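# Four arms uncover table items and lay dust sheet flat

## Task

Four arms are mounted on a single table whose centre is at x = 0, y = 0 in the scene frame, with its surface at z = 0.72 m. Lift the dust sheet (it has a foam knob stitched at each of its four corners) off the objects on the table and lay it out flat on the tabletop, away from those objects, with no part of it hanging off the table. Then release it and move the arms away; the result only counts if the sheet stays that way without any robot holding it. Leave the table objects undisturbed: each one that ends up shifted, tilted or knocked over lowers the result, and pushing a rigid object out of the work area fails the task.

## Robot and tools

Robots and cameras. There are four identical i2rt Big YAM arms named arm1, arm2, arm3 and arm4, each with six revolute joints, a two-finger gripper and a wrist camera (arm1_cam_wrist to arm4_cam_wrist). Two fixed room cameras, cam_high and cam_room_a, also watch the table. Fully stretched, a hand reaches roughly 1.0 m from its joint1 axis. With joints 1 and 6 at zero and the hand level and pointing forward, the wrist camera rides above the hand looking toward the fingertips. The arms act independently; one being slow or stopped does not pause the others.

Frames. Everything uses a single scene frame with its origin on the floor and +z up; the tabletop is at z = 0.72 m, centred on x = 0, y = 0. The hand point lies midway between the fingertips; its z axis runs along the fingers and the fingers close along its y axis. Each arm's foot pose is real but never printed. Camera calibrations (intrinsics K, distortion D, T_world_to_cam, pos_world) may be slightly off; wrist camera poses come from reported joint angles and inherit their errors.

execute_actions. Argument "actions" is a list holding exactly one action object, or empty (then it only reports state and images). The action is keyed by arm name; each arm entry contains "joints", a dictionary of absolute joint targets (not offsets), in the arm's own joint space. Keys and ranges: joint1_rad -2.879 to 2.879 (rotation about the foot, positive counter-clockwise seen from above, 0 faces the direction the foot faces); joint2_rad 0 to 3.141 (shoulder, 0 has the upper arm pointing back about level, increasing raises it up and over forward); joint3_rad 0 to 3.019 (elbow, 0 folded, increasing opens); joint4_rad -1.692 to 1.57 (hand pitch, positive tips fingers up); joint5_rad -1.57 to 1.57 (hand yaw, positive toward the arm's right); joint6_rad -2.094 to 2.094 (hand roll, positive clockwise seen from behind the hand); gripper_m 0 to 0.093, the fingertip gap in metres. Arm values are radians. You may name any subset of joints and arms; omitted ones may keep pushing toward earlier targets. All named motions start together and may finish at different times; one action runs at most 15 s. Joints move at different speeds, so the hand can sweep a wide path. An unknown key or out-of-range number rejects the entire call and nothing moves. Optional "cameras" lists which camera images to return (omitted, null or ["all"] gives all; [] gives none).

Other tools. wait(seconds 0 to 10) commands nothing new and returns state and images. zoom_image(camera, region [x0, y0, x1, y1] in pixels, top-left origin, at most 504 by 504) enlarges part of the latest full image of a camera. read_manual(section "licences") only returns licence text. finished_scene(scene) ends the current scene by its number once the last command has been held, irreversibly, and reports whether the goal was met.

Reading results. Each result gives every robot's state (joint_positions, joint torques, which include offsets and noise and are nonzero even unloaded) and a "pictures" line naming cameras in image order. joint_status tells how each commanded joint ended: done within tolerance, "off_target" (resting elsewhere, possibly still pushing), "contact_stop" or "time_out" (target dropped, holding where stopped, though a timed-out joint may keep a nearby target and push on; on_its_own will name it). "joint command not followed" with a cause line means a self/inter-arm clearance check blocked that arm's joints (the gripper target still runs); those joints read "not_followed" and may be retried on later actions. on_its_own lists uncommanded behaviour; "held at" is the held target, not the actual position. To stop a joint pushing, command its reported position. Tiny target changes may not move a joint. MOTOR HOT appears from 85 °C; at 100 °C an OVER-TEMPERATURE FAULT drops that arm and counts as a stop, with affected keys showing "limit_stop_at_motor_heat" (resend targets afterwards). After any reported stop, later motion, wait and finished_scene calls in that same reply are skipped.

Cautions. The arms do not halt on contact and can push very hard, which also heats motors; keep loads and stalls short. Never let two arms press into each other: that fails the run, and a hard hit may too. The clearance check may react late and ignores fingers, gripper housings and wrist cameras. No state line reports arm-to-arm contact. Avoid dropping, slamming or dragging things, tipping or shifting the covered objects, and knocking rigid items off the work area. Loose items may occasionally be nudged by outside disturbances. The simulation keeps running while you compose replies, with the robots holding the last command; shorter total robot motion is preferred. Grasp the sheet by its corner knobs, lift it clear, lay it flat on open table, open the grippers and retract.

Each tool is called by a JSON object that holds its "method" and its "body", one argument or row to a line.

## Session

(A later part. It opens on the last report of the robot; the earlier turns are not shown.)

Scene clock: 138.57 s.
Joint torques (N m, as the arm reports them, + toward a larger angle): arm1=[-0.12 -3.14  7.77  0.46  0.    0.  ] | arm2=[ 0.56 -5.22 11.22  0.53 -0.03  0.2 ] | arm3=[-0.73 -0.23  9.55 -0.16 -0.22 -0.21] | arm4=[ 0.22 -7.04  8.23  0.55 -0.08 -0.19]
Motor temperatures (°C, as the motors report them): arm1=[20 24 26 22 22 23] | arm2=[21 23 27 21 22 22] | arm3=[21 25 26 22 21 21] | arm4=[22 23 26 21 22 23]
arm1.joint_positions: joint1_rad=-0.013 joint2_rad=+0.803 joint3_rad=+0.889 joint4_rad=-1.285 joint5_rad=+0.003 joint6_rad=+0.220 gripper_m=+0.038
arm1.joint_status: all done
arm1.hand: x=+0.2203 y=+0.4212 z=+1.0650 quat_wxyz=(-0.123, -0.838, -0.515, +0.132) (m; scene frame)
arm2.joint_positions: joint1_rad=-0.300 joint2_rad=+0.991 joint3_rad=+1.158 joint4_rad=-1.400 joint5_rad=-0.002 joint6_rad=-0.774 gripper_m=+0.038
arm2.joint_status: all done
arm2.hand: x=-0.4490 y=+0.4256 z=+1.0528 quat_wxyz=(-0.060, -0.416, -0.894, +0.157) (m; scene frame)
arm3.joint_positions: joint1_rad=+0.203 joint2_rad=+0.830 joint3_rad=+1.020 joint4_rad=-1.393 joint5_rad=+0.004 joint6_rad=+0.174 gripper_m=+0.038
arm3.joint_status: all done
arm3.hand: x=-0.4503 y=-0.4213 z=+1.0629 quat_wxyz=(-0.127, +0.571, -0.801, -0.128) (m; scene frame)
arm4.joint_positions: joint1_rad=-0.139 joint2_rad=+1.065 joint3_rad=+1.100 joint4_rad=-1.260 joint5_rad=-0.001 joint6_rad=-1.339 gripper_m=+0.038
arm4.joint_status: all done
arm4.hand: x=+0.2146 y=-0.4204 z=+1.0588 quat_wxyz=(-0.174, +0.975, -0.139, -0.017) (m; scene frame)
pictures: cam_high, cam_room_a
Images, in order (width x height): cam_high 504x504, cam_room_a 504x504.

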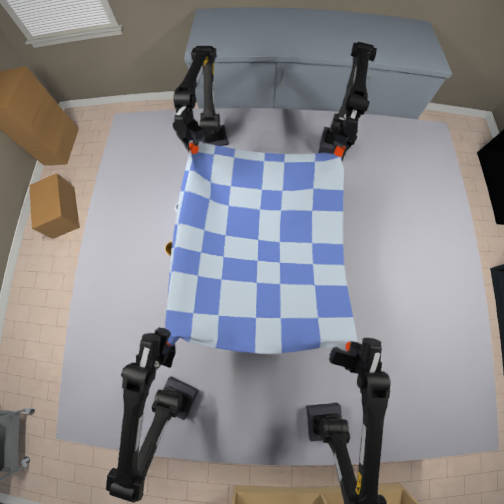

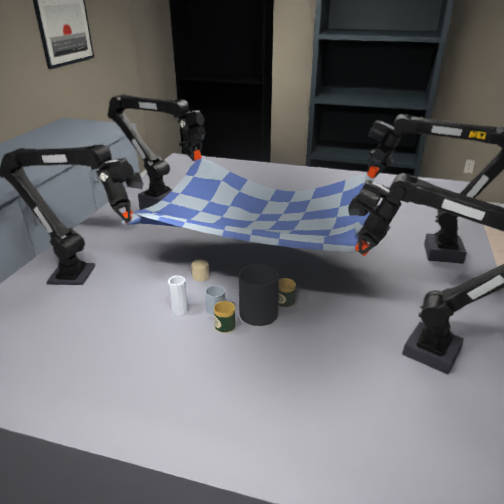

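{"method": "execute_actions", "body": {
  "actions": [
    {"arm1":{"joints":{"joint1_rad":0.607,"joint2_rad":0.834,"joint3_rad":0.9,"joint4_rad":-1.28,"joint6_rad":0.85}},"arm2":{"joints":{"joint1_rad":0.187,"joint2_rad":1.076,"joint3_rad":1.245,"joint4_rad":-1.372,"joint6_rad":-0.28}},"arm3":{"joints":{"joint1_rad":-0.312,"joint2_rad":1.017,"joint3_rad":1.13,"joint4_rad":-1.321,"joint6_rad":-0.35}},"arm4":{"joints":{"joint1_rad":-0.576,"joint2_rad":1.186,"joint3_rad":1.215,"joint4_rad":-1.232,"joint6_rad":-1.78}}}
  ],
  "cameras": []
}}

{"method": "execute_actions", "body": {
  "actions": [
    {"arm1":{"joints":{"joint1_rad":1.004,"joint2_rad":1.064,"joint3_rad":1.035,"joint4_rad":-1.18,"joint6_rad":1.24}},"arm2":{"joints":{"joint1_rad":0.501,"joint2_rad":1.287,"joint3_rad":1.41,"joint4_rad":-1.327,"joint6_rad":0.03}},"arm3":{"joints":{"joint1_rad":-0.575,"joint2_rad":1.303,"joint3_rad":1.35,"joint4_rad":-1.253,"joint6_rad":-0.61}},"arm4":{"joints":{"joint1_rad":-0.845,"joint2_rad":1.42,"joint3_rad":1.43,"joint4_rad":-1.21,"joint6_rad":-2.05}}}
  ],
  "cameras": ["cam_room_a","cam_high"]
}}

Scene clock: 156.43 s.
Joint torques (N m, as the arm reports them, + toward a larger angle): arm1=[ 0.6  -4.18  8.48  1.02  0.02 -0.02] | arm2=[ 0.79 -8.22 12.69  0.61 -0.02  0.21] | arm3=[-0.18 -4.66 11.65  0.7  -0.09 -0.18] | arm4=[ 0.38 -8.3  12.27  1.04  0.09 -0.19]
Motor temperatures (°C, as the motors report them): arm1=[20 24 26 22 22 23] | arm2=[21 23 28 21 22 22] | arm3=[21 24 26 22 21 21] | arm4=[22 22 26 21 22 23]
arm1.joint_positions: joint1_rad=+0.602 joint2_rad=+0.835 joint3_rad=+0.889 joint4_rad=-1.285 joint5_rad=+0.002 joint6_rad=+0.842 gripper_m=+0.038
arm1.joint_status: all done
arm1.hand: x=+0.3895 y=+0.4270 z=+1.0564 quat_wxyz=(-0.161, -0.842, -0.513, +0.030) (m; scene frame)
arm2.joint_positions: joint1_rad=+0.182 joint2_rad=+1.088 joint3_rad=+1.188 joint4_rad=-1.374 joint5_rad=-0.001 joint6_rad=-0.294 gripper_m=+0.038
arm2.joint_status: all done
arm2.hand: x=-0.2825 y=+0.4253 z=+1.0370 quat_wxyz=(-0.110, -0.416, -0.897, +0.098) (m; scene frame)
arm3.joint_positions: joint1_rad=-0.303 joint2_rad=+1.029 joint3_rad=+1.092 joint4_rad=-1.329 joint5_rad=+0.002 joint6_rad=-0.334 gripper_m=+0.038
arm3.joint_status: all done
arm3.hand: x=-0.2855 y=-0.4302 z=+1.0437 quat_wxyz=(-0.143, +0.575, -0.804, -0.041) (m; scene frame)
arm4.joint_positions: joint1_rad=-0.566 joint2_rad=+1.200 joint3_rad=+1.157 joint4_rad=-1.240 joint5_rad=-0.005 joint6_rad=-1.770 gripper_m=+0.038
arm4.joint_status: all done
arm4.hand: x=+0.3792 y=-0.4278 z=+1.0378 quat_wxyz=(-0.139, +0.980, -0.138, +0.045) (m; scene frame)
pictures: none
No camera images: the call's "cameras" was empty. Leave "cameras" out to get every camera's image.

Scene clock: 157.83 s.
Joint torques (N m, as the arm reports them, + toward a larger angle): arm1=[-0.19 -9.   11.23  0.84  0.1  -0.02] | arm2=[  0.2  -12.35  11.96   0.56  -0.07   0.14] | arm3=[ -0.42 -10.03  11.31   0.71  -0.08  -0.25] | arm4=[  1.35 -11.62  12.16   1.06   0.11  -0.19]
Motor temperatures (°C, as the motors report them): arm1=[20 24 26 22 22 23] | arm2=[21 23 28 21 22 22] | arm3=[21 24 26 22 21 21] | arm4=[22 23 27 21 22 23]
arm1.joint_positions: joint1_rad=+1.004 joint2_rad=+1.075 joint3_rad=+0.978 joint4_rad=-1.186 joint5_rad=+0.002 joint6_rad=+1.230 gripper_m=+0.038
arm1.joint_status: all done
arm1.hand: x=+0.5328 y=+0.4369 z=+1.0333 quat_wxyz=(-0.135, -0.842, -0.521, -0.031) (m; scene frame)
arm2.joint_positions: joint1_rad=+0.503 joint2_rad=+1.301 joint3_rad=+1.363 joint4_rad=-1.328 joint5_rad=+0.001 joint6_rad=+0.017 gripper_m=+0.038
arm2.joint_status: all done
arm2.hand: x=-0.1307 y=+0.4244 z=+1.0394 quat_wxyz=(-0.139, -0.412, -0.899, +0.061) (m; scene frame)
arm3.joint_positions: joint1_rad=-0.577 joint2_rad=+1.317 joint3_rad=+1.312 joint4_rad=-1.259 joint5_rad=+0.001 joint6_rad=-0.595 gripper_m=+0.038
arm3.joint_status: all done
arm3.hand: x=-0.1333 y=-0.4325 z=+1.0412 quat_wxyz=(-0.150, +0.570, -0.808, -0.001) (m; scene frame)
arm4.joint_positions: joint1_rad=-0.845 joint2_rad=+1.432 joint3_rad=+1.373 joint4_rad=-1.219 joint5_rad=-0.005 joint6_rad=-2.041 gripper_m=+0.038
arm4.joint_status: all done
arm4.hand: x=+0.5316 y=-0.4272 z=+1.0387 quat_wxyz=(-0.124, +0.979, -0.142, +0.081) (m; scene frame)
pictures: cam_high, cam_room_a
Images, in order (width x height): cam_high 504x504, cam_room_a 504x504.

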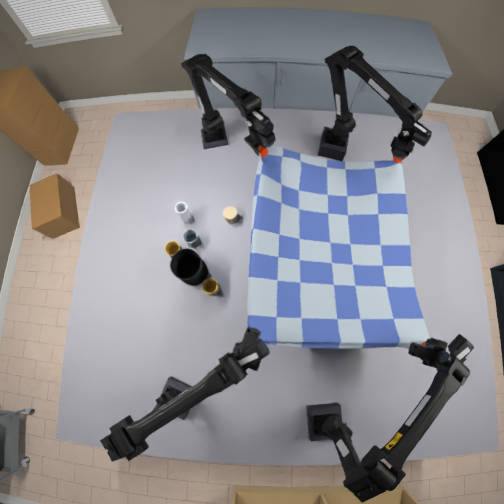

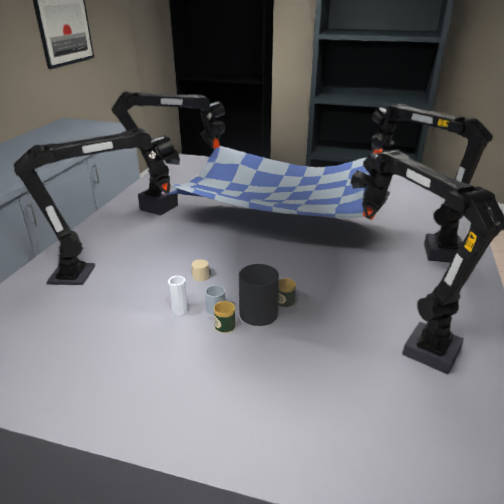

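{"method": "execute_actions", "body": {
  "actions": [
    {"arm1":{"joints":{"joint1_rad":1.225,"joint2_rad":1.67,"joint3_rad":1.11,"joint4_rad":-0.971,"joint6_rad":1.46}},"arm2":{"joints":{"joint1_rad":0.669,"joint2_rad":1.725,"joint3_rad":1.39,"joint4_rad":-1.209,"joint6_rad":0.2}},"arm3":{"joints":{"joint1_rad":-0.711,"joint2_rad":1.80,"joint3_rad":1.43,"joint4_rad":-1.163,"joint6_rad":-0.75}},"arm4":{"joints":{"joint1_rad":-1.013,"joint2_rad":1.935,"joint3_rad":1.6,"joint4_rad":-1.187,"joint6_rad":-2.09}}}
  ],
  "cameras": []
}}

{"method": "execute_actions", "body": {
  "actions": [
    {"arm1":{"joints":{"joint2_rad":1.862,"joint3_rad":1.004,"joint4_rad":-0.70}},"arm2":{"joints":{"joint2_rad":1.85,"joint3_rad":1.246,"joint4_rad":-0.955}},"arm3":{"joints":{"joint2_rad":1.945,"joint3_rad":1.305,"joint4_rad":-0.915}},"arm4":{"joints":{"joint2_rad":2.068,"joint3_rad":1.475,"joint4_rad":-0.96}}}
  ]
}}

Scene clock: 172.60 s.
Joint torques (N m, as the arm reports them, + toward a larger angle): arm1=[ -0.28 -16.62   7.77   0.43  -0.02   0.02] | arm2=[  0.25 -17.95   9.27  -0.36  -0.22   0.15] | arm3=[ -0.6  -14.47   8.36  -0.32   0.1   -0.17] | arm4=[  0.25 -18.55   9.09   0.74   0.52  -0.12]
Motor temperatures (°C, as the motors report them): arm1=[20 24 28 22 22 23] | arm2=[21 23 29 21 22 22] | arm3=[21 25 28 22 21 21] | arm4=[22 23 28 21 22 23]
arm1.joint_positions: joint1_rad=+1.223 joint2_rad=+1.683 joint3_rad=+1.078 joint4_rad=-0.980 joint5_rad=+0.004 joint6_rad=+1.450 gripper_m=+0.038
arm1.joint_status: all done
arm1.hand: x=+0.6573 y=+0.4473 z=+0.8459 quat_wxyz=(+0.011, -0.851, -0.526, +0.004) (m; scene frame)
arm2.joint_positions: joint1_rad=+0.667 joint2_rad=+1.727 joint3_rad=+1.368 joint4_rad=-1.193 joint5_rad=+0.006 joint6_rad=+0.189 gripper_m=+0.038
arm2.joint_status: all done
arm2.hand: x=-0.0284 y=+0.4332 z=+0.8506 quat_wxyz=(-0.008, -0.420, -0.907, +0.005) (m; scene frame)
arm3.joint_positions: joint1_rad=-0.708 joint2_rad=+1.804 joint3_rad=+1.421 joint4_rad=-1.159 joint5_rad=-0.002 joint6_rad=-0.729 gripper_m=+0.038
arm3.joint_status: all done
arm3.hand: x=-0.0253 y=-0.4401 z=+0.8582 quat_wxyz=(-0.012, +0.578, -0.816, +0.002) (m; scene frame)
arm4.joint_positions: joint1_rad=-0.998 joint2_rad=+1.967 joint3_rad=+1.572 joint4_rad=-1.201 joint5_rad=-0.014 joint6_rad=-2.085 gripper_m=+0.038
arm4.joint_status: all done
joint sent to its limit — the command would take arm4.joint6_rad past its lower limit, so that joint was sent only as far as its limit.
arm4.hand: x=+0.6503 y=-0.4264 z=+0.8421 quat_wxyz=(+0.002, +0.980, -0.198, -0.015) (m; scene frame)
pictures: none
No camera images: the call's "cameras" was empty. Leave "cameras" out to get every camera's image.

Scene clock: 173.67 s.
Joint torques (N m, as the arm reports them, + toward a larger angle): arm1=[  0.01 -17.67   4.17   0.51   0.09   0.01] | arm2=[  0.77 -18.69   6.21   0.14  -0.34   0.15] | arm3=[ -0.66 -16.19   6.3    0.16   0.14  -0.33] | arm4=[ -0.41 -18.44   7.31   0.97   0.34  -0.11]
Motor temperatures (°C, as the motors report them): arm1=[20 24 28 22 22 23] | arm2=[21 23 28 21 22 22] | arm3=[21 25 27 22 21 21] | arm4=[22 23 28 21 22 23]
arm1.joint_positions: joint1_rad=+1.223 joint2_rad=+1.866 joint3_rad=+1.009 joint4_rad=-0.709 joint5_rad=+0.002 joint6_rad=+1.451 gripper_m=+0.038
arm1.joint_status: all done
arm1.hand: x=+0.6619 y=+0.4455 z=+0.7480 quat_wxyz=(+0.003, -0.851, -0.526, -0.001) (m; scene frame)
arm2.joint_positions: joint1_rad=+0.665 joint2_rad=+1.853 joint3_rad=+1.254 joint4_rad=-0.957 joint5_rad=+0.009 joint6_rad=+0.189 gripper_m=+0.038
arm2.joint_status: all done
arm2.hand: x=-0.0283 y=+0.4311 z=+0.7505 quat_wxyz=(-0.005, -0.421, -0.907, +0.006) (m; scene frame)
arm3.joint_positions: joint1_rad=-0.708 joint2_rad=+1.944 joint3_rad=+1.308 joint4_rad=-0.919 joint5_rad=-0.005 joint6_rad=-0.732 gripper_m=+0.038
arm3.joint_status: all done
arm3.hand: x=-0.0279 y=-0.4414 z=+0.7492 quat_wxyz=(-0.006, +0.579, -0.815, +0.000) (m; scene frame)
arm4.joint_positions: joint1_rad=-0.998 joint2_rad=+2.088 joint3_rad=+1.459 joint4_rad=-0.982 joint5_rad=-0.010 joint6_rad=-2.087 gripper_m=+0.038
arm4.joint_status: all done
arm4.hand: x=+0.6428 y=-0.4323 z=+0.7373 quat_wxyz=(+0.009, +0.980, -0.197, -0.018) (m; scene frame)
pictures: arm1_cam_wrist, arm2_cam_wrist, arm3_cam_wrist, arm4_cam_wrist, cam_high, cam_room_a
camera_calibration (this result's frames):
arm1_cam_wrist: T_world_to_cam=[[-0.89314, 0.449779, 0.000419279, 0.391218], [0.359288, 0.712887, 0.602249, -1.0013], [0.27058, 0.538044, -0.798308, 0.302505], [0, 0, 0, 1]] pos_world=[0.627314, 0.37509, 0.844358]
arm2_cam_wrist: T_world_to_cam=[[-0.776192, -0.630486, 0.00369093, 0.246827], [-0.514094, 0.63627, 0.575211, -0.717446], [-0.365011, 0.444577, -0.817997, 0.533621], [0, 0, 0, 1]] pos_world=[0.0175281, 0.374875, 0.848272]
arm3_cam_wrist: T_world_to_cam=[[0.942015, -0.33553, -0.00514233, -0.119913], [-0.270653, -0.768751, 0.579455, -0.77838], [-0.198378, -0.544464, -0.814988, 0.485676], [0, 0, 0, 1]] pos_world=[-0.00136361, -0.374182, 0.84624]
arm4_cam_wrist: T_world_to_cam=[[0.379737, 0.92401, -0.0447879, 0.183195], [0.774703, -0.291171, 0.561297, -1.03369], [0.505603, -0.247843, -0.826402, 0.303939], [0, 0, 0, 1]] pos_world=[0.577568, -0.394926, 0.83959]
Images, in order (width x height): arm1_cam_wrist 504x504, arm2_cam_wrist 504x504, arm3_cam_wrist 504x504, arm4_cam_wrist 504x504, cam_high 504x504, cam_room_a 504x504.

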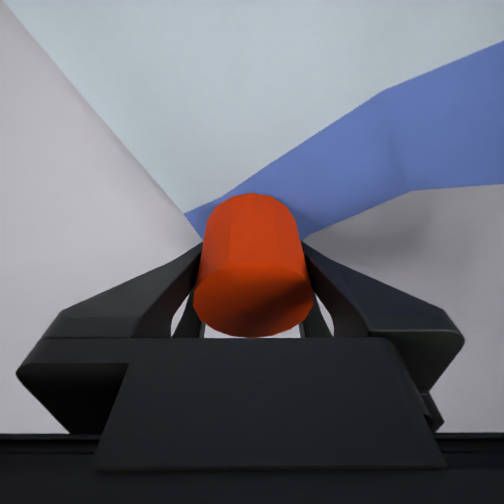

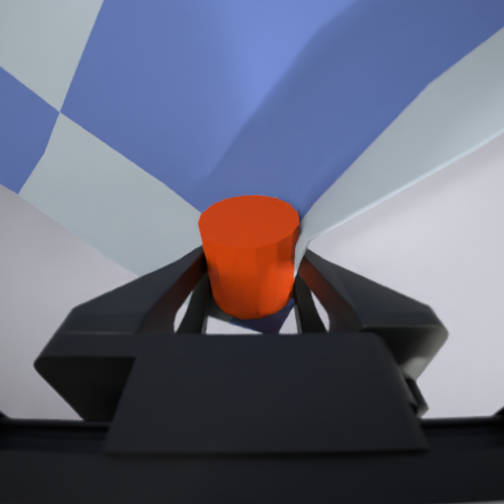

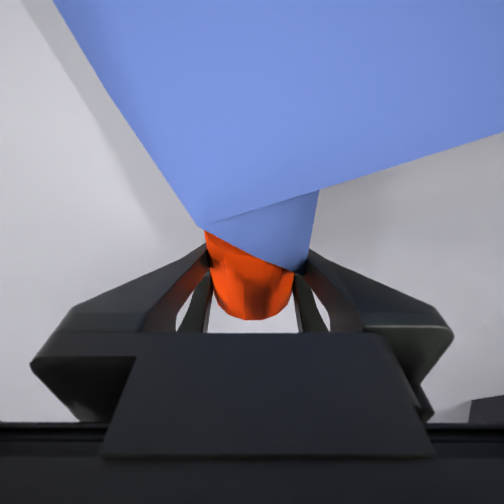

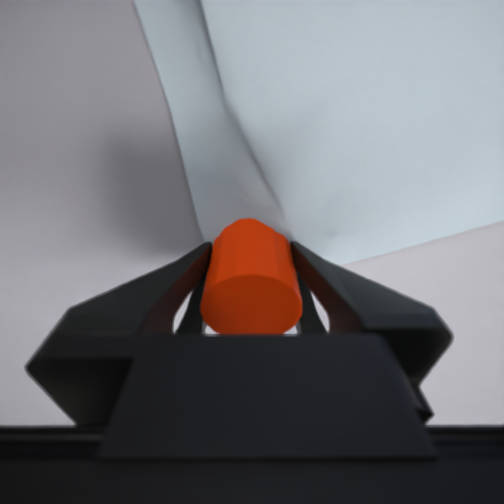

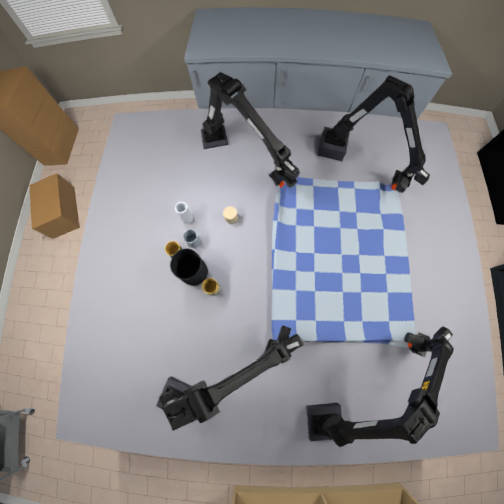

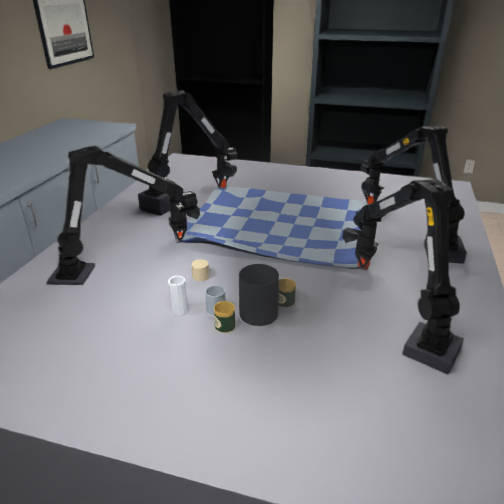

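Taut. Release and lift away.

{"method": "execute_actions", "body": {
  "actions": [
    {"arm1":{"joints":{"gripper_m":0.09}},"arm2":{"joints":{"gripper_m":0.09}},"arm3":{"joints":{"gripper_m":0.09}},"arm4":{"joints":{"gripper_m":0.09}}}
  ],
  "cameras": []
}}

{"method": "execute_actions", "body": {
  "actions": [
    {"arm1":{"joints":{"joint2_rad":1.3}},"arm2":{"joints":{"joint2_rad":1.3}},"arm3":{"joints":{"joint2_rad":1.35}},"arm4":{"joints":{"joint2_rad":1.5}}}
  ],
  "cameras": ["cam_room_a","cam_high"]
}}

{"method": "zoom_image", "body": {
  "camera": "cam_high",
  "region": [240, 150, 460, 370]
}}

Scene clock: 179.67 s.
Joint torques (N m, as the arm reports them, + toward a larger angle): arm1=[  0.   -17.32   4.24   0.49   0.1    0.03] | arm2=[  0.84 -18.77   6.17   0.18  -0.11   0.15] | arm3=[ -0.09 -13.88   6.27   0.12   0.1   -0.2 ] | arm4=[  0.18 -17.76   7.37   0.61   0.01  -0.12]
Motor temperatures (°C, as the motors report them): arm1=[20 24 27 22 22 23] | arm2=[21 23 27 21 22 22] | arm3=[21 25 26 22 21 21] | arm4=[22 23 27 21 22 23]
arm1.joint_positions: joint1_rad=+1.223 joint2_rad=+1.866 joint3_rad=+1.009 joint4_rad=-0.709 joint5_rad=+0.001 joint6_rad=+1.451 gripper_m=+0.090
arm1.joint_status: all done
arm1.hand: x=+0.6620 y=+0.4455 z=+0.7480 quat_wxyz=(+0.003, -0.851, -0.526, -0.001) (m; scene frame)
arm2.joint_positions: joint1_rad=+0.665 joint2_rad=+1.853 joint3_rad=+1.254 joint4_rad=-0.957 joint5_rad=+0.003 joint6_rad=+0.189 gripper_m=+0.090
arm2.joint_status: all done
arm2.hand: x=-0.0276 y=+0.4320 z=+0.7505 quat_wxyz=(-0.006, -0.421, -0.907, +0.003) (m; scene frame)
arm3.joint_positions: joint1_rad=-0.708 joint2_rad=+1.944 joint3_rad=+1.306 joint4_rad=-0.919 joint5_rad=-0.003 joint6_rad=-0.741 gripper_m=+0.090
arm3.joint_status: all done
arm3.hand: x=-0.0285 y=-0.4422 z=+0.7486 quat_wxyz=(-0.005, +0.582, -0.813, +0.001) (m; scene frame)
arm4.joint_positions: joint1_rad=-0.999 joint2_rad=+2.088 joint3_rad=+1.459 joint4_rad=-0.972 joint5_rad=-0.003 joint6_rad=-2.087 gripper_m=+0.090
arm4.joint_status: all done
arm4.hand: x=+0.6458 y=-0.4321 z=+0.7372 quat_wxyz=(+0.007, +0.980, -0.197, -0.012) (m; scene frame)
pictures: none
No camera images: the call's "cameras" was empty. Leave "cameras" out to get every camera's image.

Scene clock: 181.23 s.
Joint torques (N m, as the arm reports them, + toward a larger angle): arm1=[  0.18 -11.05   7.46   1.47   0.11  -0.02] | arm2=[  0.77 -10.94   9.     1.    -0.11   0.14] | arm3=[-0.39 -8.9  10.09  1.07  0.07 -0.14] | arm4=[  0.1  -11.31   9.59   1.36   0.    -0.06]
Motor temperatures (°C, as the motors report them): arm1=[20 24 26 22 22 23] | arm2=[21 23 27 21 22 22] | arm3=[21 25 26 22 21 21] | arm4=[22 23 27 21 22 23]
arm1.joint_positions: joint1_rad=+1.223 joint2_rad=+1.292 joint3_rad=+1.009 joint4_rad=-0.708 joint5_rad=+0.001 joint6_rad=+1.451 gripper_m=+0.090
arm1.joint_status: all done
arm1.hand: x=+0.6931 y=+0.4229 z=+1.0098 quat_wxyz=(-0.254, -0.817, -0.503, -0.120) (m; scene frame)
arm2.joint_positions: joint1_rad=+0.665 joint2_rad=+1.296 joint3_rad=+1.246 joint4_rad=-0.957 joint5_rad=+0.003 joint6_rad=+0.189 gripper_m=+0.090
arm2.joint_status: all done
arm2.hand: x=-0.0383 y=+0.4407 z=+1.0226 quat_wxyz=(-0.269, -0.405, -0.871, +0.069) (m; scene frame)
arm3.joint_positions: joint1_rad=-0.708 joint2_rad=+1.346 joint3_rad=+1.292 joint4_rad=-0.919 joint5_rad=-0.002 joint6_rad=-0.741 gripper_m=+0.090
arm3.joint_status: all done
arm3.hand: x=-0.0366 y=-0.4454 z=+1.0542 quat_wxyz=(-0.290, +0.558, -0.777, +0.035) (m; scene frame)
arm4.joint_positions: joint1_rad=-0.999 joint2_rad=+1.497 joint3_rad=+1.459 joint4_rad=-0.969 joint5_rad=-0.002 joint6_rad=-2.087 gripper_m=+0.090
arm4.joint_status: all done
arm4.hand: x=+0.6502 y=-0.4310 z=+1.0721 quat_wxyz=(-0.214, +0.941, -0.190, +0.180) (m; scene frame)
pictures: cam_high, cam_room_a
Images, in order (width x height): cam_high 504x504, cam_room_a 504x504.

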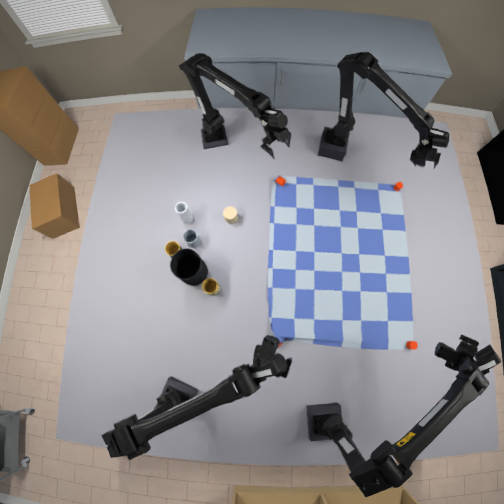

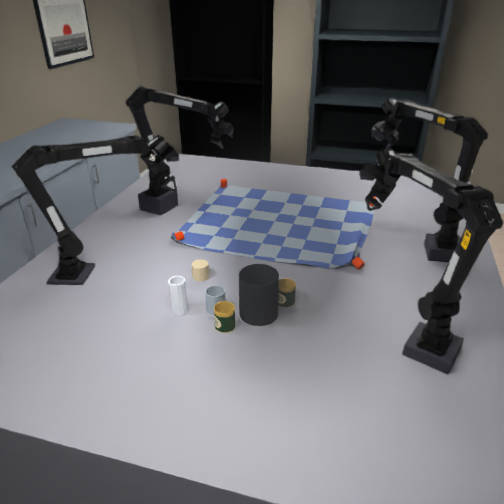

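Region (240, 150, 460, 370) of cam_high's 504x504 image, scaled by 2.291, with more detail than that image has.

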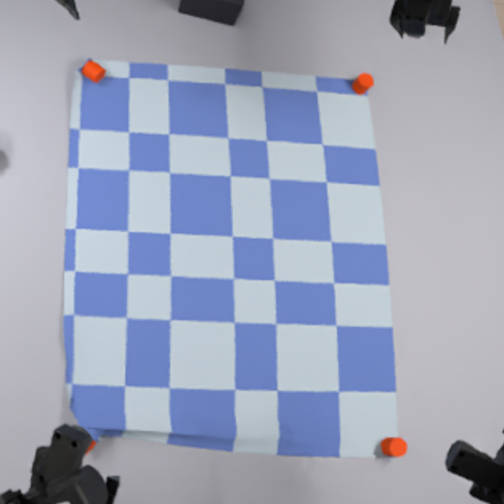

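{"method": "finished_scene", "body": {
  "scene": 1
}}

The scene is finished: the task was done.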